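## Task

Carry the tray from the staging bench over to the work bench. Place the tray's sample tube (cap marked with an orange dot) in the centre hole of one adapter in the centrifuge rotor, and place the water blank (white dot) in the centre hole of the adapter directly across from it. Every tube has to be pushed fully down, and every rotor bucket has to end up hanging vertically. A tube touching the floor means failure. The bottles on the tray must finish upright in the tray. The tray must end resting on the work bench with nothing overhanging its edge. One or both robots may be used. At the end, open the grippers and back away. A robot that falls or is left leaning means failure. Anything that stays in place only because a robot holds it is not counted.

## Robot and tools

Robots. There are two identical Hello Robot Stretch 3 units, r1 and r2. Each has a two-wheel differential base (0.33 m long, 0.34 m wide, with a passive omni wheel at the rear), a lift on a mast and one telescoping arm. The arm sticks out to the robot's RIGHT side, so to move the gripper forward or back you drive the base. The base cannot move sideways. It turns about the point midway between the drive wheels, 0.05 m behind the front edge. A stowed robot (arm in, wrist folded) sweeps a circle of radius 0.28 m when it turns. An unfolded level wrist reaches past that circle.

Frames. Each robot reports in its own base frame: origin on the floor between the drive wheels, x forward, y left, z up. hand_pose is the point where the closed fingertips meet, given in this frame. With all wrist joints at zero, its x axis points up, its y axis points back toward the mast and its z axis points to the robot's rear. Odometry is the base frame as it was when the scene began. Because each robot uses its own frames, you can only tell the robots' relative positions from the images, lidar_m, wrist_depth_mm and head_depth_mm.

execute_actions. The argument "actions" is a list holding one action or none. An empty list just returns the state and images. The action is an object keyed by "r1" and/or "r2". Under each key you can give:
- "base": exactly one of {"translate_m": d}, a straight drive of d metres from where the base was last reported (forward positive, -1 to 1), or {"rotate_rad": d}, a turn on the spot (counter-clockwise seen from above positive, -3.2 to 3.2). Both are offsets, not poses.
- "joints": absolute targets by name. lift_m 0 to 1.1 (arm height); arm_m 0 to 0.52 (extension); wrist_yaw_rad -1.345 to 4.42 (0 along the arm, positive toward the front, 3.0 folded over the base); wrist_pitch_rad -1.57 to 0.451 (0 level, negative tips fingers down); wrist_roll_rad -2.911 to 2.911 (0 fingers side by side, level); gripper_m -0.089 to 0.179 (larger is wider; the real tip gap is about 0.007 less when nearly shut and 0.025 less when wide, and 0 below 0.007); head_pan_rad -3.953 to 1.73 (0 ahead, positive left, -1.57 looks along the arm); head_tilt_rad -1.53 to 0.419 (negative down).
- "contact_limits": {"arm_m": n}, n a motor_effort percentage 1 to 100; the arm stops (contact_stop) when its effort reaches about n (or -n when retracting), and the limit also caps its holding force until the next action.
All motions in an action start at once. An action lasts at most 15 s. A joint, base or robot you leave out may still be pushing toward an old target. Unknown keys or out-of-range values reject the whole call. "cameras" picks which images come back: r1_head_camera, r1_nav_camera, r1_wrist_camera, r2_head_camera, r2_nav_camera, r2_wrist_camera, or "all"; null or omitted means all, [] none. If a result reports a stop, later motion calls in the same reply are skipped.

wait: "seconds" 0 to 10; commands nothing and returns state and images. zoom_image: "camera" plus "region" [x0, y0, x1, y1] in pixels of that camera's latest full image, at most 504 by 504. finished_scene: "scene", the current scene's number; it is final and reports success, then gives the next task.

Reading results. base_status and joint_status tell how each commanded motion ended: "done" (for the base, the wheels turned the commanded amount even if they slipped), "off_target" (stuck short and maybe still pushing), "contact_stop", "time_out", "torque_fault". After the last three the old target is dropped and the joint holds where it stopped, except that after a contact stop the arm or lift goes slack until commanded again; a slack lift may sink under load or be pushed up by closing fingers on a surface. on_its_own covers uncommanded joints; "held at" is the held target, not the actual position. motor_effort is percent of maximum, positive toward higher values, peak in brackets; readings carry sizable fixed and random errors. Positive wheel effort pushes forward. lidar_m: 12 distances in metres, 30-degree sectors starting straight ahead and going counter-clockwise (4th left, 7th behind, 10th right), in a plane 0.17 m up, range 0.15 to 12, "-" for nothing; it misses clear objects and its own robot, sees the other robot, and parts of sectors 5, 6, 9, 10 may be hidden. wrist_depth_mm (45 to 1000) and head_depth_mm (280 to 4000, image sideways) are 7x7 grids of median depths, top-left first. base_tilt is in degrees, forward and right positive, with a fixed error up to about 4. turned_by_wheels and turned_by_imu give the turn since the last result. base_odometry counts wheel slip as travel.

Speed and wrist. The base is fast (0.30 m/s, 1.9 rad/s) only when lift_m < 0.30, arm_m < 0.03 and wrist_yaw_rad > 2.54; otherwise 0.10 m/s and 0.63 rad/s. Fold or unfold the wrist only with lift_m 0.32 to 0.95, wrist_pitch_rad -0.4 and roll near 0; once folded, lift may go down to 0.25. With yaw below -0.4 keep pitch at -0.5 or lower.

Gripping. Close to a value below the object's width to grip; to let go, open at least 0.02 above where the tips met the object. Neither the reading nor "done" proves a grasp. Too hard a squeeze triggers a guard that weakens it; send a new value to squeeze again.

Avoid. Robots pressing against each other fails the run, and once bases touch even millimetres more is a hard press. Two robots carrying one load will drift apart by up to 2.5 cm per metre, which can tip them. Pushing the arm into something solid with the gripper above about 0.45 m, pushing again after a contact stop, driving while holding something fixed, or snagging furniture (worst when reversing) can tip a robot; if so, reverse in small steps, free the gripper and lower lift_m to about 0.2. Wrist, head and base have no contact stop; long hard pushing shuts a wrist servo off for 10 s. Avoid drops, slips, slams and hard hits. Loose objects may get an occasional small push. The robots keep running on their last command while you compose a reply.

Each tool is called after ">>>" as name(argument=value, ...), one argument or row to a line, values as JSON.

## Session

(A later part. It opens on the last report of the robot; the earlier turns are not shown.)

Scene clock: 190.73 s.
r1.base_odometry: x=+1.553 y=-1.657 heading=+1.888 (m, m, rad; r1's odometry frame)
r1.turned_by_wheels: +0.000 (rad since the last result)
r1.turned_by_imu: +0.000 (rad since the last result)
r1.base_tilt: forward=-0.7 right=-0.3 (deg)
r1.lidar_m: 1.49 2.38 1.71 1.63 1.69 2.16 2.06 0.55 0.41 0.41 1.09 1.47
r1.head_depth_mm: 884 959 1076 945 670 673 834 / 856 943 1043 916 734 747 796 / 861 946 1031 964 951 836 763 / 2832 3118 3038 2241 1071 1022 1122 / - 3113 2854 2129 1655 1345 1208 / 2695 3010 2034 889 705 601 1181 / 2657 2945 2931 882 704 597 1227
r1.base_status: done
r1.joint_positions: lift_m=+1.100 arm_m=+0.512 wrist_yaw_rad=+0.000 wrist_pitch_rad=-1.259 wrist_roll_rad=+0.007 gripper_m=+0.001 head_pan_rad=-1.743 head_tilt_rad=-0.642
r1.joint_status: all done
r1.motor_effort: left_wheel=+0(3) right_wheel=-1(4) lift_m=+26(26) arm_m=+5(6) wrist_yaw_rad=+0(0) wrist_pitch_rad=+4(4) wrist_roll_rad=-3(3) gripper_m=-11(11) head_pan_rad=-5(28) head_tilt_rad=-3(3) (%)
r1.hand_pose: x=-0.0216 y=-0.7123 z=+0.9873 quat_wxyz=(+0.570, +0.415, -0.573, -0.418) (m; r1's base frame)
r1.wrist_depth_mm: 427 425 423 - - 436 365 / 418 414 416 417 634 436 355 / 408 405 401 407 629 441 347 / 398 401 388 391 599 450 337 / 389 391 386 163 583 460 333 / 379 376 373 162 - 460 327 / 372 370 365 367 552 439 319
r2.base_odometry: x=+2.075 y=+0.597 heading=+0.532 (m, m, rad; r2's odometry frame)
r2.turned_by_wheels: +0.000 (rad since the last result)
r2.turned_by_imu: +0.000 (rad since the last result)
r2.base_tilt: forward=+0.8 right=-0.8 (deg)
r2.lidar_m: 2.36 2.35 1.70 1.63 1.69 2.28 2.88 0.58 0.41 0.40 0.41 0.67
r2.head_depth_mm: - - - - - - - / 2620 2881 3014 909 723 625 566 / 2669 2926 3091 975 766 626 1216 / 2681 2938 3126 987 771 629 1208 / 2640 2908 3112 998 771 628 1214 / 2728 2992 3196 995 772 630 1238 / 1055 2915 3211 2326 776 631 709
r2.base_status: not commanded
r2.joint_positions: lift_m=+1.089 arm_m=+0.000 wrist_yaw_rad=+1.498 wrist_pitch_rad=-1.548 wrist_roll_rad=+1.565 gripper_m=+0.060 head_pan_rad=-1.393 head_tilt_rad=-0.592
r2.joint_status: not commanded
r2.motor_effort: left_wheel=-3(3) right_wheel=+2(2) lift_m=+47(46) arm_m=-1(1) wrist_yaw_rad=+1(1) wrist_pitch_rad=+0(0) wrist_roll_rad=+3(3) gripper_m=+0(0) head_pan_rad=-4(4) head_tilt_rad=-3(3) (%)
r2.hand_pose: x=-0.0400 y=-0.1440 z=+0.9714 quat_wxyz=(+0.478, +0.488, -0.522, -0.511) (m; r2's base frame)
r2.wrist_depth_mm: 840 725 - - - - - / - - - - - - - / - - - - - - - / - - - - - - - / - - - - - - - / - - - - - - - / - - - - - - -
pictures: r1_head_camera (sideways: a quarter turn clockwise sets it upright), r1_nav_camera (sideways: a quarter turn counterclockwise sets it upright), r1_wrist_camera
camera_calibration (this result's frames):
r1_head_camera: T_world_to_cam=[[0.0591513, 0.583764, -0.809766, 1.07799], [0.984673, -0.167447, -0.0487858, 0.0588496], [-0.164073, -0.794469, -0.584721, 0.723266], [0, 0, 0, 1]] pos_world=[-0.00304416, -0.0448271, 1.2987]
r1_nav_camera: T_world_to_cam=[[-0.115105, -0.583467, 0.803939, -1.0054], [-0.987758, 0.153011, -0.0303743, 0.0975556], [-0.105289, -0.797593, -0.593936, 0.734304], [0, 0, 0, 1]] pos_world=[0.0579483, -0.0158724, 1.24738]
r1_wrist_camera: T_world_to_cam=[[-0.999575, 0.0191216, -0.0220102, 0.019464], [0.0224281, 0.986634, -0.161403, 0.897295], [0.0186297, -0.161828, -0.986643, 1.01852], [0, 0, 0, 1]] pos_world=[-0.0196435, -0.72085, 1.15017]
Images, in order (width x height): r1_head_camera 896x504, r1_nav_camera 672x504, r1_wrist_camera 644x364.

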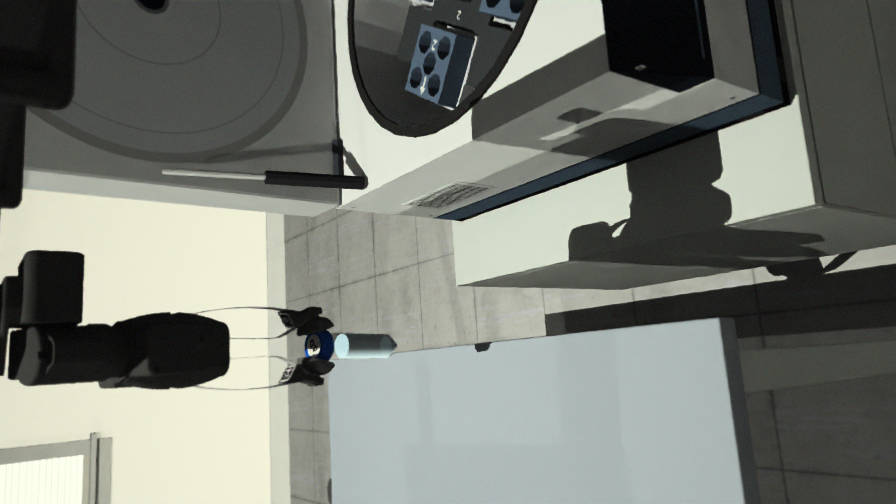

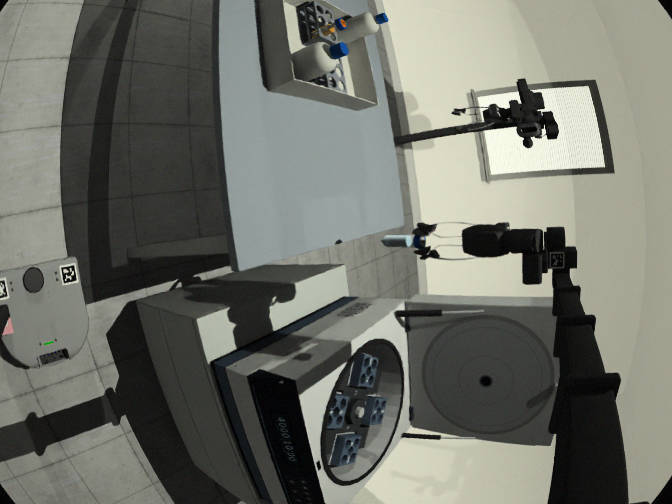

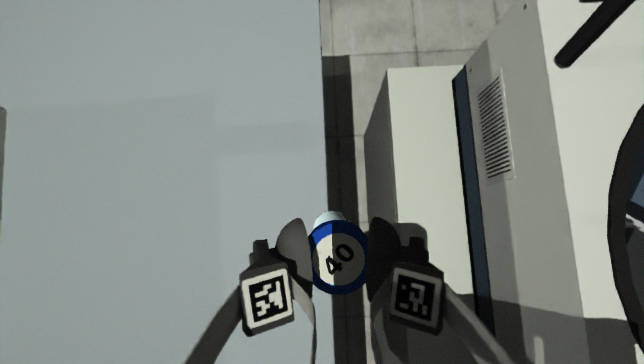

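>>> execute_actions(
  actions=[
    {"r1":{"base":{"rotate_rad":-0.4},"joints":{"arm_m":0.25,"wrist_pitch_rad":-1.45}}},
  ],
  cameras=[],
)

>>> execute_actions(
  actions=[
    {"r1":{"base":{"translate_m":0.27}}},
  ],
  cameras=[],
)

>>> execute_actions(
  actions=[
    {"r1":{"base":{"rotate_rad":0.4}}},
  ],
  cameras=[],
)

>>> execute_actions(
  actions=[
    {"r1":{"base":{"translate_m":-0.32},"joints":{"head_pan_rad":-2.0,"head_tilt_rad":-0.85}}},
  ],
  cameras=["r1_head_camera","r1_nav_camera","r1_wrist_camera"],
)

Scene clock: 198.83 s.
r1.base_odometry: x=+1.553 y=-1.657 heading=+1.488 (m, m, rad; r1's odometry frame)
r1.turned_by_wheels: -0.400 (rad since the last result)
r1.turned_by_imu: -0.400 (rad since the last result)
r1.base_tilt: forward=-0.7 right=-0.3 (deg)
r1.lidar_m: 1.48 4.64 2.12 1.66 1.64 1.75 2.09 2.06 0.49 0.41 0.41 1.14
r1.head_depth_mm: 2342 2440 2594 856 904 1180 1262 / 2589 2741 2807 943 802 978 1222 / 1022 1217 1167 911 731 843 1101 / - 1113 1164 924 694 765 924 / - - - 930 689 808 794 / 851 938 1014 917 965 865 1097 / 813 897 1011 1156 1051 1361 1223
r1.base_status: done
r1.joint_positions: lift_m=+1.100 arm_m=+0.250 wrist_yaw_rad=+0.000 wrist_pitch_rad=-1.447 wrist_roll_rad=+0.005 gripper_m=+0.001 head_pan_rad=-1.743 head_tilt_rad=-0.642
r1.joint_status: all done
r1.motor_effort: left_wheel=+1(5) right_wheel=-2(6) lift_m=+26(27) arm_m=-5(5) wrist_yaw_rad=+0(0) wrist_pitch_rad=-1(4) wrist_roll_rad=-2(3) gripper_m=-12(11) head_pan_rad=-5(5) head_tilt_rad=-3(3) (%)
r1.hand_pose: x=-0.0216 y=-0.4031 z=+0.9813 quat_wxyz=(+0.529, +0.467, -0.531, -0.470) (m; r1's base frame)
r1.wrist_depth_mm: 375 - - 440 322 322 354 / 374 - - 574 327 375 - / 378 377 - 596 418 - - / 390 380 - - - - - / 390 384 - 162 - - - / 389 - - 162 - - - / - - - - - - -
r2.base_odometry: x=+2.075 y=+0.597 heading=+0.532 (m, m, rad; r2's odometry frame)
r2.turned_by_wheels: +0.000 (rad since the last result)
r2.turned_by_imu: +0.000 (rad since the last result)
r2.base_tilt: forward=+0.7 right=-0.8 (deg)
r2.lidar_m: 2.37 2.35 1.70 1.63 1.69 2.28 2.89 0.57 0.41 0.40 0.41 0.67
r2.head_depth_mm: - - - - - - - / 2604 2890 3048 906 722 625 567 / 2681 2927 3059 974 768 626 1212 / 2678 2924 3125 995 768 627 1205 / 2623 2893 3150 992 772 630 1211 / 2738 2997 3221 996 774 630 1233 / 1160 2916 3183 2390 777 632 706
r2.base_status: not commanded
r2.joint_positions: lift_m=+1.089 arm_m=+0.000 wrist_yaw_rad=+1.498 wrist_pitch_rad=-1.548 wrist_roll_rad=+1.565 gripper_m=+0.060 head_pan_rad=-1.393 head_tilt_rad=-0.592
r2.joint_status: not commanded
r2.motor_effort: left_wheel=-3(3) right_wheel=+2(2) lift_m=+46(46) arm_m=-1(1) wrist_yaw_rad=+1(1) wrist_pitch_rad=+0(0) wrist_roll_rad=+3(3) gripper_m=+1(0) head_pan_rad=-4(4) head_tilt_rad=-3(3) (%)
r2.hand_pose: x=-0.0400 y=-0.1440 z=+0.9714 quat_wxyz=(+0.478, +0.488, -0.522, -0.511) (m; r2's base frame)
r2.wrist_depth_mm: 832 731 - - - - - / - - - - - - - / - - - - - - - / - - - - - - - / - - - - - - - / - - - - - - - / - - - - - - -
pictures: none
No camera images: the call's "cameras" was empty. Leave "cameras" out to get every camera's image.

Scene clock: 202.77 s.
r1.base_odometry: x=+1.575 y=-1.388 heading=+1.488 (m, m, rad; r1's odometry frame)
r1.turned_by_wheels: +0.000 (rad since the last result)
r1.turned_by_imu: +0.001 (rad since the last result)
r1.base_tilt: forward=-0.7 right=-0.3 (deg)
r1.lidar_m: 1.21 2.98 2.26 1.77 1.75 1.87 2.35 0.75 0.38 0.36 0.95 1.02
r1.head_depth_mm: 1062 1206 1206 919 741 826 1178 / 985 1103 1193 844 842 841 907 / 890 1043 1126 922 956 859 980 / - 978 1029 1051 1007 594 730 / - - - 2204 653 590 767 / 2808 3095 2954 1544 708 587 513 / 2688 2947 2965 881 703 583 499
r1.base_status: done
r1.joint_positions: lift_m=+1.100 arm_m=+0.250 wrist_yaw_rad=+0.000 wrist_pitch_rad=-1.447 wrist_roll_rad=+0.005 gripper_m=+0.001 head_pan_rad=-1.743 head_tilt_rad=-0.642
r1.joint_status: not commanded
r1.motor_effort: left_wheel=+1(4) right_wheel=-2(3) lift_m=+27(27) arm_m=-5(5) wrist_yaw_rad=+0(0) wrist_pitch_rad=-2(2) wrist_roll_rad=-2(2) gripper_m=-10(10) head_pan_rad=-5(4) head_tilt_rad=-3(4) (%)
r1.hand_pose: x=-0.0216 y=-0.4031 z=+0.9813 quat_wxyz=(+0.529, +0.467, -0.531, -0.470) (m; r1's base frame)
r1.wrist_depth_mm: 374 374 374 368 566 490 352 / 384 378 377 374 578 539 386 / 386 379 376 373 593 576 443 / 386 375 385 380 374 - - / 356 380 385 162 374 - - / 346 383 383 162 - - - / 389 386 - - - - -
r2.base_odometry: x=+2.075 y=+0.597 heading=+0.532 (m, m, rad; r2's odometry frame)
r2.turned_by_wheels: +0.000 (rad since the last result)
r2.turned_by_imu: +0.000 (rad since the last result)
r2.base_tilt: forward=+0.7 right=-0.8 (deg)
r2.lidar_m: 2.36 2.35 1.70 1.63 1.69 2.28 2.89 0.57 0.41 0.40 0.41 0.67
r2.head_depth_mm: - - - - - - - / 2631 2872 3040 908 719 625 566 / 1332 2877 3079 975 768 627 1204 / 2685 2890 3160 994 771 629 1204 / 1058 2906 3115 995 770 629 1205 / 893 2994 3239 998 773 631 1236 / 2762 3053 3232 2425 778 634 710
r2.base_status: not commanded
r2.joint_positions: lift_m=+1.089 arm_m=+0.000 wrist_yaw_rad=+1.498 wrist_pitch_rad=-1.548 wrist_roll_rad=+1.565 gripper_m=+0.060 head_pan_rad=-1.393 head_tilt_rad=-0.592
r2.joint_status: not commanded
r2.motor_effort: left_wheel=-3(3) right_wheel=+2(2) lift_m=+46(46) arm_m=-1(1) wrist_yaw_rad=+2(2) wrist_pitch_rad=+0(0) wrist_roll_rad=+3(3) gripper_m=+0(0) head_pan_rad=-5(4) head_tilt_rad=-3(3) (%)
r2.hand_pose: x=-0.0400 y=-0.1440 z=+0.9714 quat_wxyz=(+0.478, +0.488, -0.522, -0.511) (m; r2's base frame)
r2.wrist_depth_mm: 836 721 - - - - - / - - - - - - - / - - - - - - - / - - - - - - - / - - - - - - - / - - - - - - - / - - - - - - -
pictures: none
No camera images: the call's "cameras" was empty. Leave "cameras" out to get every camera's image.

Scene clock: 204.33 s.
r1.base_odometry: x=+1.575 y=-1.388 heading=+1.888 (m, m, rad; r1's odometry frame)
r1.turned_by_wheels: +0.400 (rad since the last result)
r1.turned_by_imu: +0.401 (rad since the last result)
r1.base_tilt: forward=-0.7 right=-0.3 (deg)
r1.lidar_m: 1.22 2.53 1.82 1.74 1.80 2.41 1.13 0.48 0.37 0.95 0.98 1.23
r1.head_depth_mm: 2903 3118 1035 1053 997 828 813 / 2843 3129 3115 2268 749 601 547 / 2707 3112 3093 916 722 598 533 / - 3089 3038 907 716 593 528 / - - - 900 653 591 515 / 2590 2884 2952 908 706 586 503 / 1296 2757 2769 847 668 560 499
r1.base_status: done
r1.joint_positions: lift_m=+1.100 arm_m=+0.250 wrist_yaw_rad=+0.000 wrist_pitch_rad=-1.447 wrist_roll_rad=+0.005 gripper_m=+0.001 head_pan_rad=-1.743 head_tilt_rad=-0.642
r1.joint_status: not commanded
r1.motor_effort: left_wheel=-1(5) right_wheel=+1(4) lift_m=+27(26) arm_m=-5(5) wrist_yaw_rad=-1(1) wrist_pitch_rad=-1(2) wrist_roll_rad=-2(2) gripper_m=-10(10) head_pan_rad=-4(5) head_tilt_rad=-4(3) (%)
r1.hand_pose: x=-0.0216 y=-0.4031 z=+0.9813 quat_wxyz=(+0.529, +0.467, -0.531, -0.470) (m; r1's base frame)
r1.wrist_depth_mm: 322 313 376 373 372 365 559 / 337 342 374 374 370 370 561 / 381 383 375 372 367 369 576 / 203 241 379 377 376 369 581 / 382 348 381 162 377 372 574 / 387 382 379 162 - 378 - / - - - 382 - - -
r2.base_odometry: x=+2.075 y=+0.597 heading=+0.532 (m, m, rad; r2's odometry frame)
r2.turned_by_wheels: +0.000 (rad since the last result)
r2.turned_by_imu: +0.000 (rad since the last result)
r2.base_tilt: forward=+0.6 right=-0.8 (deg)
r2.lidar_m: 2.36 2.36 1.71 1.63 1.69 2.29 2.89 0.58 0.41 0.40 0.41 0.67
r2.head_depth_mm: - - - - - - - / 2645 2877 3021 907 722 626 566 / 2687 2884 3141 975 767 627 1201 / 831 2847 3004 992 770 628 1205 / 2691 2974 3200 994 773 628 1214 / 2729 2968 3186 1000 775 629 1236 / 2733 3015 3218 2425 775 632 708
r2.base_status: not commanded
r2.joint_positions: lift_m=+1.089 arm_m=+0.000 wrist_yaw_rad=+1.498 wrist_pitch_rad=-1.548 wrist_roll_rad=+1.565 gripper_m=+0.060 head_pan_rad=-1.393 head_tilt_rad=-0.592
r2.joint_status: not commanded
r2.motor_effort: left_wheel=-3(3) right_wheel=+2(2) lift_m=+46(46) arm_m=-1(1) wrist_yaw_rad=+1(2) wrist_pitch_rad=+0(0) wrist_roll_rad=+3(3) gripper_m=+0(0) head_pan_rad=-4(4) head_tilt_rad=-3(3) (%)
r2.hand_pose: x=-0.0400 y=-0.1440 z=+0.9714 quat_wxyz=(+0.478, +0.488, -0.522, -0.511) (m; r2's base frame)
r2.wrist_depth_mm: 835 728 - - - - - / - - - - - - - / - - - - - - - / - - - - - - - / - - - - - - - / - - - - - - - / - - - - - - -
pictures: none
No camera images: the call's "cameras" was empty. Leave "cameras" out to get every camera's image.

Scene clock: 208.60 s.
r1.base_odometry: x=+1.675 y=-1.692 heading=+1.888 (m, m, rad; r1's odometry frame)
r1.turned_by_wheels: +0.000 (rad since the last result)
r1.turned_by_imu: -0.001 (rad since the last result)
r1.base_tilt: forward=-0.7 right=-0.3 (deg)
r1.lidar_m: 1.53 2.53 1.82 1.74 1.79 2.08 1.99 0.39 0.29 0.29 0.31 1.33
r1.head_depth_mm: 953 1015 917 664 706 1108 1168 / 907 1000 882 657 654 913 1161 / 863 975 881 654 613 778 1136 / 824 931 878 669 722 757 1095 / 788 893 809 889 846 767 1111 / 765 887 1117 1003 1173 1288 1141 / 2699 2617 2148 775 1466 1239 855
r1.base_status: done
r1.joint_positions: lift_m=+1.100 arm_m=+0.250 wrist_yaw_rad=+0.000 wrist_pitch_rad=-1.447 wrist_roll_rad=+0.005 gripper_m=+0.001 head_pan_rad=-1.993 head_tilt_rad=-0.839
r1.joint_status: all done
r1.motor_effort: left_wheel=-1(5) right_wheel=+2(3) lift_m=+26(27) arm_m=-5(5) wrist_yaw_rad=+0(0) wrist_pitch_rad=-1(1) wrist_roll_rad=-2(2) gripper_m=-9(11) head_pan_rad=-5(31) head_tilt_rad=-4(15) (%)
r1.hand_pose: x=-0.0216 y=-0.4031 z=+0.9813 quat_wxyz=(+0.529, +0.467, -0.531, -0.470) (m; r1's base frame)
r1.wrist_depth_mm: 374 373 372 - 582 326 384 / 387 376 372 - 582 325 382 / 381 378 377 - 584 329 358 / 386 383 373 - 582 329 327 / 388 384 381 162 588 330 327 / 389 385 388 161 - 394 359 / - - - - - - -
r2.base_odometry: x=+2.075 y=+0.597 heading=+0.532 (m, m, rad; r2's odometry frame)
r2.turned_by_wheels: +0.000 (rad since the last result)
r2.turned_by_imu: +0.000 (rad since the last result)
r2.base_tilt: forward=+0.7 right=-0.8 (deg)
r2.lidar_m: 2.37 2.36 1.70 1.63 1.69 2.29 2.89 0.57 0.41 0.40 0.41 0.67
r2.head_depth_mm: - - - - - - - / 2643 2908 3045 905 723 626 567 / 2681 2942 3174 975 767 627 1208 / 2714 2937 3128 998 769 627 1207 / 2721 2963 3177 992 774 628 1211 / 1332 2956 3037 1002 775 631 1238 / 1256 2971 3045 2440 776 633 707
r2.base_status: not commanded
r2.joint_positions: lift_m=+1.089 arm_m=+0.000 wrist_yaw_rad=+1.498 wrist_pitch_rad=-1.548 wrist_roll_rad=+1.565 gripper_m=+0.060 head_pan_rad=-1.393 head_tilt_rad=-0.592
r2.joint_status: not commanded
r2.motor_effort: left_wheel=-3(3) right_wheel=+2(2) lift_m=+47(46) arm_m=-1(1) wrist_yaw_rad=+2(1) wrist_pitch_rad=+0(0) wrist_roll_rad=+3(3) gripper_m=+1(1) head_pan_rad=-4(4) head_tilt_rad=-2(3) (%)
r2.hand_pose: x=-0.0400 y=-0.1440 z=+0.9714 quat_wxyz=(+0.478, +0.488, -0.522, -0.511) (m; r2's base frame)
r2.wrist_depth_mm: 831 729 - - - - - / - - - - - - - / - - - - - - - / - - - - - - - / - - - - - - - / - - - - - - - / - - - - - - -
pictures: r1_head_camera (sideways: a quarter turn clockwise sets it upright), r1_nav_camera (sideways: a quarter turn counterclockwise sets it upright), r1_wrist_camera
camera_calibration (this result's frames):
r1_head_camera: T_world_to_cam=[[0.26209, 0.685362, -0.679403, 0.906846], [0.916514, -0.397215, -0.0471399, 0.0571102], [-0.302177, -0.610327, -0.73225, 0.916005], [0, 0, 0, 1]] pos_world=[-0.013222, -0.0397699, 1.28955]
r1_nav_camera: T_world_to_cam=[[-0.315689, -0.670024, 0.671869, -0.832051], [-0.916604, 0.3984, -0.0333761, 0.101021], [-0.24531, -0.626374, -0.739918, 0.925038], [0, 0, 0, 1]] pos_world=[0.0568479, -0.0183215, 1.24685]
r1_wrist_camera: T_world_to_cam=[[-0.999623, 0.0209041, -0.0177745, 0.00997421], [0.0204325, 0.999445, 0.0263146, 0.412085], [0.0183147, 0.0259415, -0.999496, 1.15093], [0, 0, 0, 1]] pos_world=[-0.0195284, -0.441922, 1.13969]
Images, in order (width x height): r1_head_camera 896x504, r1_nav_camera 672x504, r1_wrist_camera 644x364.

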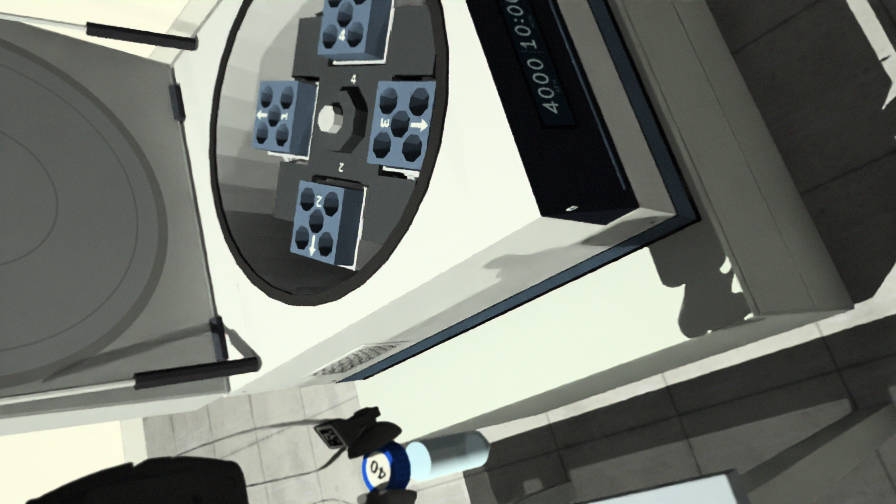

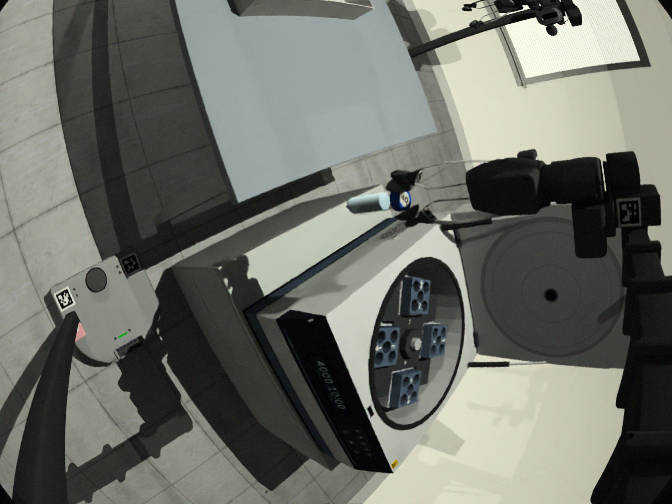

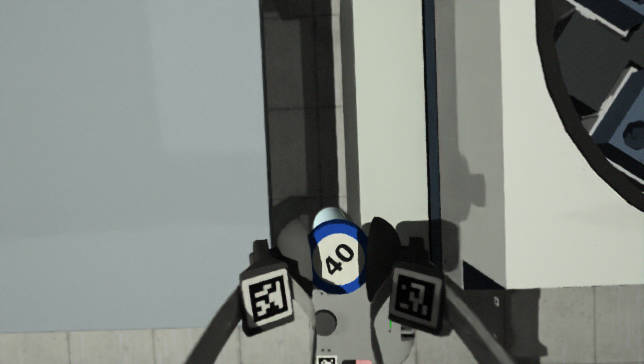

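>>> execute_actions(
  actions=[
    {"r1":{"base":{"translate_m":-0.33},"joints":{"arm_m":0.46,"head_pan_rad":-1.57,"head_tilt_rad":-0.75}}},
  ],
  cameras=["r1_head_camera","r1_wrist_camera"],
)

Scene clock: 217.10 s.
r1.base_odometry: x=+1.778 y=-2.006 heading=+1.888 (m, m, rad; r1's odometry frame)
r1.turned_by_wheels: +0.000 (rad since the last result)
r1.turned_by_imu: +0.000 (rad since the last result)
r1.base_tilt: forward=-0.7 right=-0.3 (deg)
r1.lidar_m: 1.86 2.51 1.81 1.73 1.79 1.73 1.66 0.41 0.29 0.28 0.29 0.51
r1.head_depth_mm: 729 829 901 827 682 558 685 / 728 830 917 810 673 559 683 / 729 828 917 787 668 555 678 / 722 836 878 787 636 553 676 / 727 825 896 810 587 553 671 / 2625 2952 2303 750 584 551 669 / 2716 2968 2373 1837 1372 747 698
r1.base_status: done
r1.joint_positions: lift_m=+1.100 arm_m=+0.460 wrist_yaw_rad=+0.000 wrist_pitch_rad=-1.447 wrist_roll_rad=+0.005 gripper_m=+0.001 head_pan_rad=-1.577 head_tilt_rad=-0.754
r1.joint_status: all done
r1.motor_effort: left_wheel=-1(4) right_wheel=+2(1) lift_m=+26(27) arm_m=+5(5) wrist_yaw_rad=+0(1) wrist_pitch_rad=-1(1) wrist_roll_rad=-2(2) gripper_m=-11(10) head_pan_rad=+5(44) head_tilt_rad=+1(10) (%)
r1.hand_pose: x=-0.0216 y=-0.6122 z=+0.9813 quat_wxyz=(+0.529, +0.467, -0.531, -0.470) (m; r1's base frame)
r1.wrist_depth_mm: - 670 330 324 382 341 318 / - 920 331 440 391 379 340 / - - 332 390 394 363 374 / - - 365 397 394 386 386 / - - 391 163 374 391 390 / - - 340 162 - 371 369 / - 761 338 395 399 400 363
r2.base_odometry: x=+2.075 y=+0.597 heading=+0.532 (m, m, rad; r2's odometry frame)
r2.turned_by_wheels: +0.000 (rad since the last result)
r2.turned_by_imu: +0.000 (rad since the last result)
r2.base_tilt: forward=+0.8 right=-0.8 (deg)
r2.lidar_m: 2.36 2.36 1.70 1.64 1.69 2.28 2.88 0.57 0.42 0.40 0.41 0.67
r2.head_depth_mm: - - - - - - - / 2621 2866 3038 906 723 628 565 / 2658 2927 3115 976 768 626 1210 / 2712 2891 3198 988 770 628 1201 / 2686 2976 3174 996 770 628 1209 / 2750 3006 3239 1002 771 631 1231 / 2746 3008 3212 1805 775 631 707
r2.base_status: not commanded
r2.joint_positions: lift_m=+1.089 arm_m=+0.000 wrist_yaw_rad=+1.498 wrist_pitch_rad=-1.548 wrist_roll_rad=+1.565 gripper_m=+0.060 head_pan_rad=-1.393 head_tilt_rad=-0.592
r2.joint_status: not commanded
r2.motor_effort: left_wheel=-3(3) right_wheel=+3(2) lift_m=+46(46) arm_m=-1(1) wrist_yaw_rad=+1(2) wrist_pitch_rad=+0(0) wrist_roll_rad=+3(3) gripper_m=+0(0) head_pan_rad=-4(4) head_tilt_rad=-3(3) (%)
r2.hand_pose: x=-0.0400 y=-0.1440 z=+0.9714 quat_wxyz=(+0.478, +0.488, -0.522, -0.511) (m; r2's base frame)
r2.wrist_depth_mm: 830 740 - - - - - / - - - - - - - / - - - - - - - / - - - - - - - / - - - - - - - / - - - - - - - / - - - - - - -
pictures: r1_head_camera (sideways: a quarter turn clockwise sets it upright), r1_wrist_camera
camera_calibration (this result's frames):
r1_head_camera: T_world_to_cam=[[-0.0374881, 0.672497, -0.73915, 0.986536], [0.99884, 0.00283584, -0.0480789, 0.0578357], [-0.0302368, -0.740094, -0.671823, 0.835755], [0, 0, 0, 1]] pos_world=[0.00448524, -0.0450692, 1.29346]
r1_wrist_camera: T_world_to_cam=[[-0.999617, 0.0212255, -0.0177718, 0.0145389], [0.0207516, 0.999435, 0.0264399, 0.621031], [0.018323, 0.026061, -0.999492, 1.15643], [0, 0, 0, 1]] pos_world=[-0.0195433, -0.651126, 1.13968]
Images, in order (width x height): r1_head_camera 896x504, r1_wrist_camera 644x364.

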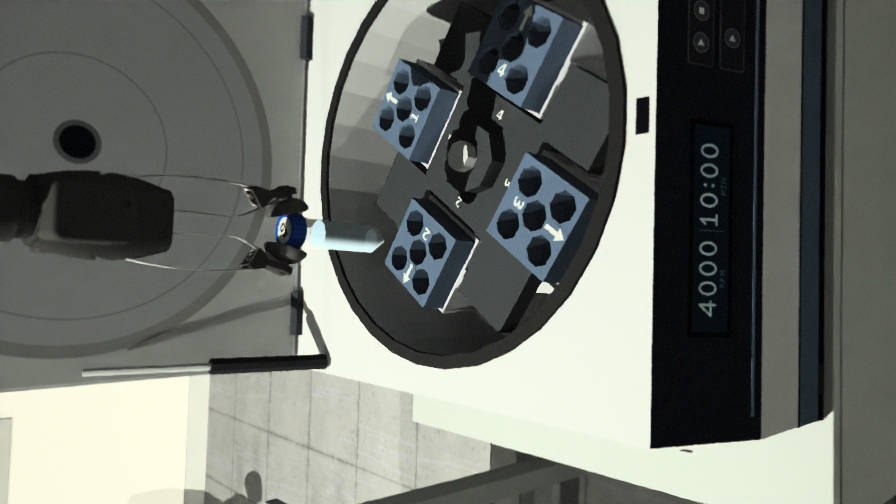

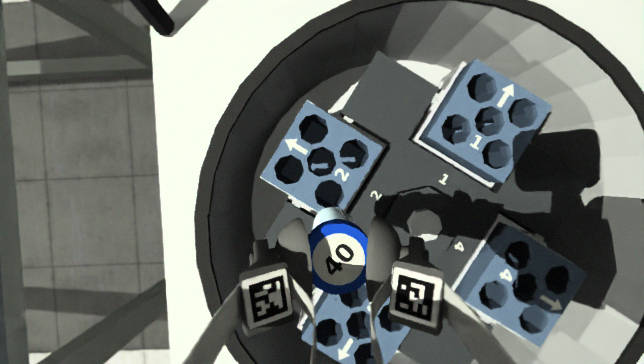

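>>> execute_actions(
  actions=[
    {"r1":{"base":{"translate_m":0.004},"joints":{"arm_m":0.512,"lift_m":1.035}}},
  ],
  cameras=["r1_head_camera","r1_wrist_camera"],
)

Scene clock: 220.50 s.
r1.base_odometry: x=+1.777 y=-2.002 heading=+1.888 (m, m, rad; r1's odometry frame)
r1.turned_by_wheels: +0.000 (rad since the last result)
r1.turned_by_imu: +0.000 (rad since the last result)
r1.base_tilt: forward=-0.7 right=-0.3 (deg)
r1.lidar_m: 1.85 2.52 1.81 1.73 1.78 1.73 1.66 0.41 0.29 0.28 0.29 0.51
r1.head_depth_mm: 756 829 902 832 682 559 685 / 741 828 918 805 674 559 682 / 755 845 920 801 660 555 677 / 727 860 897 785 587 553 674 / 727 828 897 793 587 552 672 / 2634 2956 2319 772 583 551 671 / 2699 2962 2382 1846 1409 749 698
r1.base_status: done
r1.joint_positions: lift_m=+1.035 arm_m=+0.512 wrist_yaw_rad=+0.000 wrist_pitch_rad=-1.447 wrist_roll_rad=+0.005 gripper_m=+0.001 head_pan_rad=-1.577 head_tilt_rad=-0.754
r1.joint_status: all done
r1.motor_effort: left_wheel=-2(3) right_wheel=+1(5) lift_m=+22(25) arm_m=+5(5) wrist_yaw_rad=+0(0) wrist_pitch_rad=-1(2) wrist_roll_rad=-2(2) gripper_m=-10(10) head_pan_rad=+5(5) head_tilt_rad=+1(2) (%)
r1.hand_pose: x=-0.0216 y=-0.6642 z=+0.9166 quat_wxyz=(+0.529, +0.467, -0.531, -0.470) (m; r1's base frame)
r1.wrist_depth_mm: 527 263 262 260 259 260 257 / - 269 264 286 362 342 279 / - 271 266 439 324 304 317 / - 270 307 305 329 302 334 / - 271 308 163 326 325 325 / - 274 307 162 - 324 325 / - 275 339 337 331 313 312
r2.base_odometry: x=+2.075 y=+0.597 heading=+0.532 (m, m, rad; r2's odometry frame)
r2.turned_by_wheels: +0.000 (rad since the last result)
r2.turned_by_imu: +0.000 (rad since the last result)
r2.base_tilt: forward=+0.7 right=-0.9 (deg)
r2.lidar_m: 2.36 2.36 1.70 1.64 1.69 2.28 2.88 0.57 0.42 0.40 0.41 0.67
r2.head_depth_mm: - - - - - - - / 2613 2877 3040 907 719 626 565 / 2651 2888 3082 976 767 627 1205 / 2679 2944 3143 988 770 627 1208 / 2727 2953 3181 993 771 630 1213 / 2736 3008 3226 998 774 631 1235 / 2767 3057 3238 1784 776 632 707
r2.base_status: not commanded
r2.joint_positions: lift_m=+1.089 arm_m=+0.000 wrist_yaw_rad=+1.498 wrist_pitch_rad=-1.548 wrist_roll_rad=+1.565 gripper_m=+0.060 head_pan_rad=-1.393 head_tilt_rad=-0.592
r2.joint_status: not commanded
r2.motor_effort: left_wheel=-3(2) right_wheel=+2(2) lift_m=+47(46) arm_m=-1(1) wrist_yaw_rad=+1(1) wrist_pitch_rad=+0(0) wrist_roll_rad=+3(3) gripper_m=+0(1) head_pan_rad=-4(4) head_tilt_rad=-2(2) (%)
r2.hand_pose: x=-0.0400 y=-0.1440 z=+0.9714 quat_wxyz=(+0.478, +0.488, -0.522, -0.511) (m; r2's base frame)
r2.wrist_depth_mm: 835 725 - - - - - / - - - - - - - / - - - - - - - / - - - - - - - / - - - - - - - / - - - - - - - / - - - - - - -
pictures: r1_head_camera (sideways: a quarter turn clockwise sets it upright), r1_wrist_camera
camera_calibration (this result's frames):
r1_head_camera: T_world_to_cam=[[-0.0374893, 0.672451, -0.739192, 0.986591], [0.998839, 0.00283425, -0.0480794, 0.0578365], [-0.030236, -0.740137, -0.671777, 0.835694], [0, 0, 0, 1]] pos_world=[0.00448531, -0.0450698, 1.29346]
r1_wrist_camera: T_world_to_cam=[[-0.999617, 0.0212163, -0.0177655, 0.0144789], [0.0207371, 0.999427, 0.0267366, 0.674355], [0.0183226, 0.0263579, -0.999485, 1.09329], [0, 0, 0, 1]] pos_world=[-0.0195426, -0.703093, 1.07495]
Images, in order (width x height): r1_head_camera 896x504, r1_wrist_camera 644x364.

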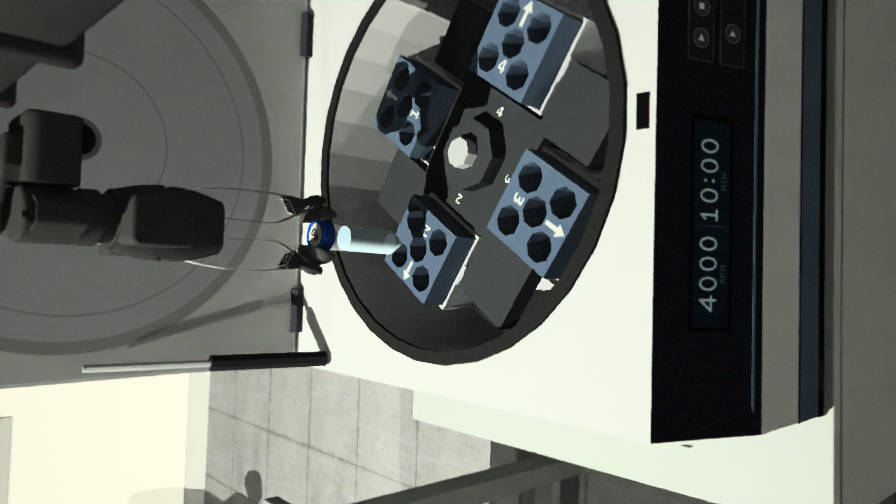

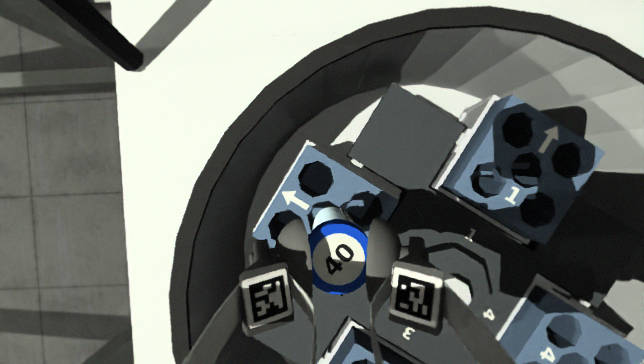

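>>> execute_actions(
  actions=[
    {"r1":{"joints":{"lift_m":1.0}}},
  ],
  cameras=["r1_head_camera","r1_wrist_camera"],
)

>>> execute_actions(
  actions=[
    {"r1":{"joints":{"lift_m":0.97}}},
  ],
  cameras=["r1_head_camera","r1_wrist_camera"],
)

Scene clock: 223.13 s.
r1.base_odometry: x=+1.777 y=-2.002 heading=+1.888 (m, m, rad; r1's odometry frame)
r1.turned_by_wheels: +0.000 (rad since the last result)
r1.turned_by_imu: +0.000 (rad since the last result)
r1.base_tilt: forward=-0.8 right=-0.2 (deg)
r1.lidar_m: 1.86 2.52 1.81 1.73 1.78 1.74 1.66 0.41 0.29 0.28 0.29 0.50
r1.head_depth_mm: - 864 899 830 682 558 686 / 749 829 915 805 675 558 683 / - 829 918 801 662 555 679 / 728 825 896 782 588 554 674 / 726 826 893 793 587 552 674 / 2635 2947 2326 775 583 551 671 / 2730 2956 2377 1836 1406 749 699
r1.base_status: not commanded
r1.joint_positions: lift_m=+1.000 arm_m=+0.512 wrist_yaw_rad=+0.000 wrist_pitch_rad=-1.447 wrist_roll_rad=+0.005 gripper_m=+0.001 head_pan_rad=-1.577 head_tilt_rad=-0.754
r1.joint_status: all done
r1.motor_effort: left_wheel=-1(2) right_wheel=+1(1) lift_m=+21(21) arm_m=+4(4) wrist_yaw_rad=+1(1) wrist_pitch_rad=-1(2) wrist_roll_rad=-2(2) gripper_m=-11(11) head_pan_rad=+6(5) head_tilt_rad=+1(1) (%)
r1.hand_pose: x=-0.0216 y=-0.6642 z=+0.8816 quat_wxyz=(+0.529, +0.467, -0.531, -0.470) (m; r1's base frame)
r1.wrist_depth_mm: 496 229 229 226 245 251 226 / - 234 231 285 342 338 279 / - 233 232 406 292 284 268 / - 235 291 264 293 271 275 / - 235 307 162 294 293 287 / - 238 305 163 - 293 293 / - 238 298 299 299 296 277
r2.base_odometry: x=+2.075 y=+0.597 heading=+0.532 (m, m, rad; r2's odometry frame)
r2.turned_by_wheels: +0.000 (rad since the last result)
r2.turned_by_imu: +0.000 (rad since the last result)
r2.base_tilt: forward=+0.6 right=-0.8 (deg)
r2.lidar_m: 2.36 2.35 1.70 1.63 1.69 2.29 2.88 0.57 0.42 0.40 0.41 0.67
r2.head_depth_mm: - - - - - - - / 2641 2891 3034 906 723 625 565 / 2643 2904 3052 977 770 625 1212 / 2663 2957 3135 989 768 628 1203 / 2725 2947 3171 993 772 630 1203 / 2737 3012 3229 995 774 630 1232 / 2751 3066 3237 1767 773 633 707
r2.base_status: not commanded
r2.joint_positions: lift_m=+1.089 arm_m=+0.000 wrist_yaw_rad=+1.498 wrist_pitch_rad=-1.548 wrist_roll_rad=+1.565 gripper_m=+0.060 head_pan_rad=-1.393 head_tilt_rad=-0.592
r2.joint_status: not commanded
r2.motor_effort: left_wheel=-3(3) right_wheel=+2(2) lift_m=+46(46) arm_m=-1(1) wrist_yaw_rad=+1(2) wrist_pitch_rad=+0(0) wrist_roll_rad=+3(3) gripper_m=+1(1) head_pan_rad=-4(4) head_tilt_rad=-3(3) (%)
r2.hand_pose: x=-0.0400 y=-0.1440 z=+0.9714 quat_wxyz=(+0.478, +0.488, -0.522, -0.511) (m; r2's base frame)
r2.wrist_depth_mm: 835 722 - - - - - / - - - - - - - / - - - - - - - / - - - - - - - / - - - - - - - / - - - - - - - / - - - - - - -
pictures: r1_head_camera (sideways: a quarter turn clockwise sets it upright), r1_wrist_camera
camera_calibration (this result's frames):
r1_head_camera: T_world_to_cam=[[-0.0374894, 0.672451, -0.739192, 0.986591], [0.998839, 0.00283436, -0.0480794, 0.0578365], [-0.0302359, -0.740137, -0.671777, 0.835694], [0, 0, 0, 1]] pos_world=[0.00448531, -0.0450698, 1.29346]
r1_wrist_camera: T_world_to_cam=[[-0.999617, 0.0212161, -0.0177655, 0.0138571], [0.020737, 0.999427, 0.0267366, 0.675291], [0.0183226, 0.0263579, -0.999485, 1.0583], [0, 0, 0, 1]] pos_world=[-0.0195426, -0.703093, 1.03995]
Images, in order (width x height): r1_head_camera 896x504, r1_wrist_camera 644x364.

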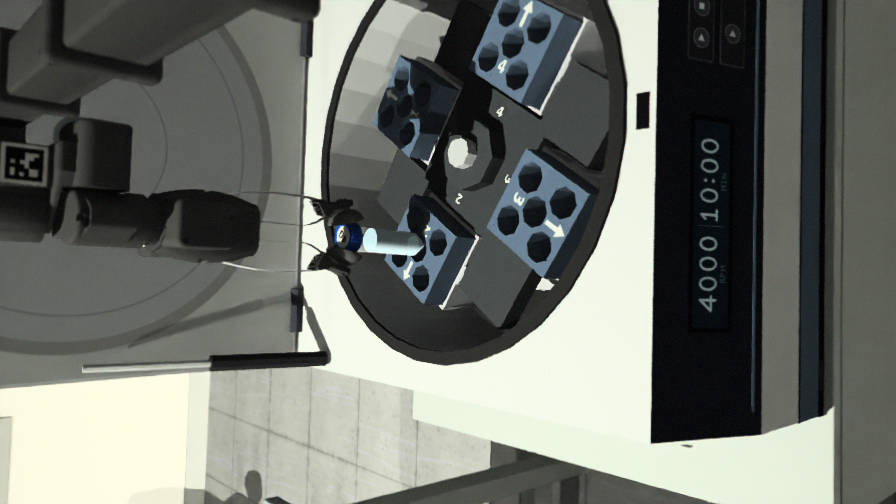

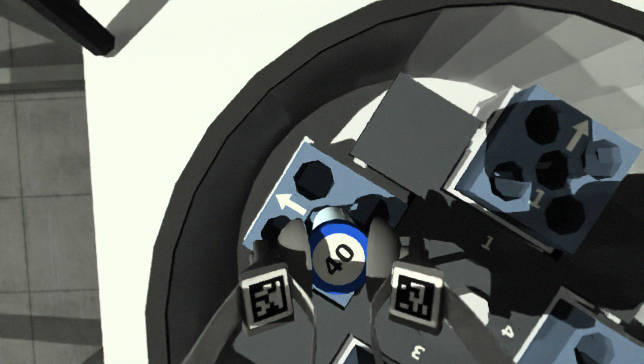

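Scene clock: 224.20 s.
r1.base_odometry: x=+1.777 y=-2.002 heading=+1.888 (m, m, rad; r1's odometry frame)
r1.turned_by_wheels: +0.000 (rad since the last result)
r1.turned_by_imu: +0.000 (rad since the last result)
r1.base_tilt: forward=-0.7 right=-0.3 (deg)
r1.lidar_m: 1.86 2.51 1.81 1.73 1.79 1.73 1.66 0.41 0.29 0.28 0.29 0.51
r1.head_depth_mm: 716 - 899 829 679 559 685 / - 845 916 804 675 558 681 / - 845 921 798 660 555 677 / 722 820 902 784 587 552 676 / 728 829 868 796 587 553 673 / 2628 2963 2319 774 583 550 671 / 2715 2967 2383 1843 1404 748 698
r1.base_status: not commanded
r1.joint_positions: lift_m=+0.970 arm_m=+0.512 wrist_yaw_rad=+0.000 wrist_pitch_rad=-1.447 wrist_roll_rad=+0.005 gripper_m=+0.001 head_pan_rad=-1.577 head_tilt_rad=-0.754
r1.joint_status: all done
r1.motor_effort: left_wheel=-2(2) right_wheel=+0(1) lift_m=+21(22) arm_m=+4(5) wrist_yaw_rad=+0(1) wrist_pitch_rad=-1(1) wrist_roll_rad=-2(2) gripper_m=-10(9) head_pan_rad=+5(4) head_tilt_rad=+1(1) (%)
r1.hand_pose: x=-0.0216 y=-0.6642 z=+0.8516 quat_wxyz=(+0.529, +0.467, -0.531, -0.470) (m; r1's base frame)
r1.wrist_depth_mm: 202 202 200 198 245 254 228 / 835 202 201 281 308 320 264 / - 203 221 382 260 261 235 / - 204 284 237 264 249 234 / - 205 281 161 260 260 240 / - 209 306 162 - 257 264 / - 209 270 273 266 247 262
r2.base_odometry: x=+2.075 y=+0.597 heading=+0.532 (m, m, rad; r2's odometry frame)
r2.turned_by_wheels: +0.000 (rad since the last result)
r2.turned_by_imu: +0.000 (rad since the last result)
r2.base_tilt: forward=+0.7 right=-0.9 (deg)
r2.lidar_m: 2.37 2.35 1.70 1.64 1.69 2.28 2.88 0.57 0.41 0.40 0.41 0.67
r2.head_depth_mm: - - - - - - - / 2621 2889 3027 905 725 626 566 / 2650 2881 3102 974 766 628 1216 / 2674 2948 3133 992 768 628 1207 / 2703 2976 3186 995 770 631 1211 / 2743 3001 3198 999 775 631 1236 / 2763 3034 3235 1775 776 631 709
r2.base_status: not commanded
r2.joint_positions: lift_m=+1.089 arm_m=+0.000 wrist_yaw_rad=+1.498 wrist_pitch_rad=-1.548 wrist_roll_rad=+1.565 gripper_m=+0.060 head_pan_rad=-1.393 head_tilt_rad=-0.592
r2.joint_status: not commanded
r2.motor_effort: left_wheel=-3(3) right_wheel=+2(2) lift_m=+47(46) arm_m=-1(1) wrist_yaw_rad=+2(1) wrist_pitch_rad=+0(0) wrist_roll_rad=+3(3) gripper_m=+0(0) head_pan_rad=-4(4) head_tilt_rad=-3(2) (%)
r2.hand_pose: x=-0.0400 y=-0.1440 z=+0.9714 quat_wxyz=(+0.478, +0.488, -0.522, -0.511) (m; r2's base frame)
r2.wrist_depth_mm: 842 738 - - - - - / - - - - - - - / - - - - - - - / - - - - - - - / - - - - - - - / - - - - - - - / - - - - - - -
pictures: r1_head_camera (sideways: a quarter turn clockwise sets it upright), r1_wrist_camera
camera_calibration (this result's frames):
r1_head_camera: T_world_to_cam=[[-0.0374895, 0.672451, -0.739192, 0.986591], [0.998839, 0.00283448, -0.0480794, 0.0578365], [-0.0302358, -0.740137, -0.671777, 0.835694], [0, 0, 0, 1]] pos_world=[0.00448532, -0.0450698, 1.29346]
r1_wrist_camera: T_world_to_cam=[[-0.999617, 0.0212154, -0.0177656, 0.0133239], [0.0207362, 0.999427, 0.0267364, 0.676094], [0.0183227, 0.0263578, -0.999485, 1.02833], [0, 0, 0, 1]] pos_world=[-0.0195426, -0.703094, 1.00996]
Images, in order (width x height): r1_head_camera 896x504, r1_wrist_camera 644x364.

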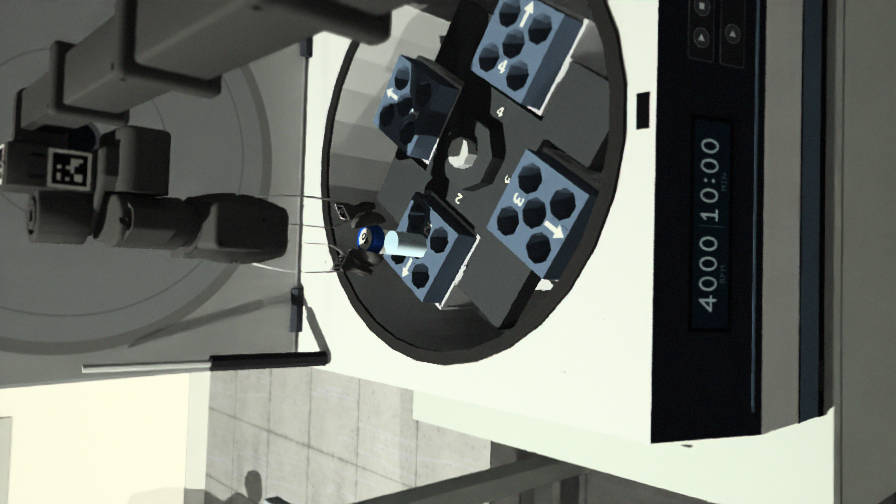

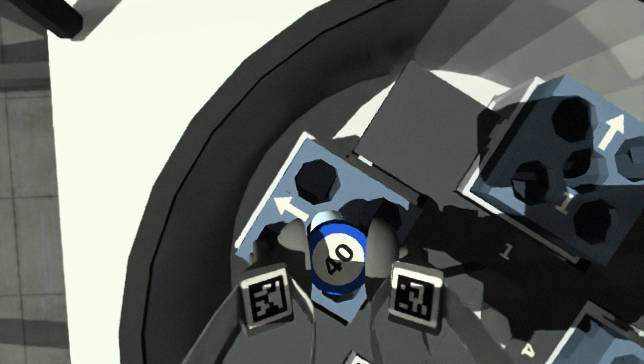

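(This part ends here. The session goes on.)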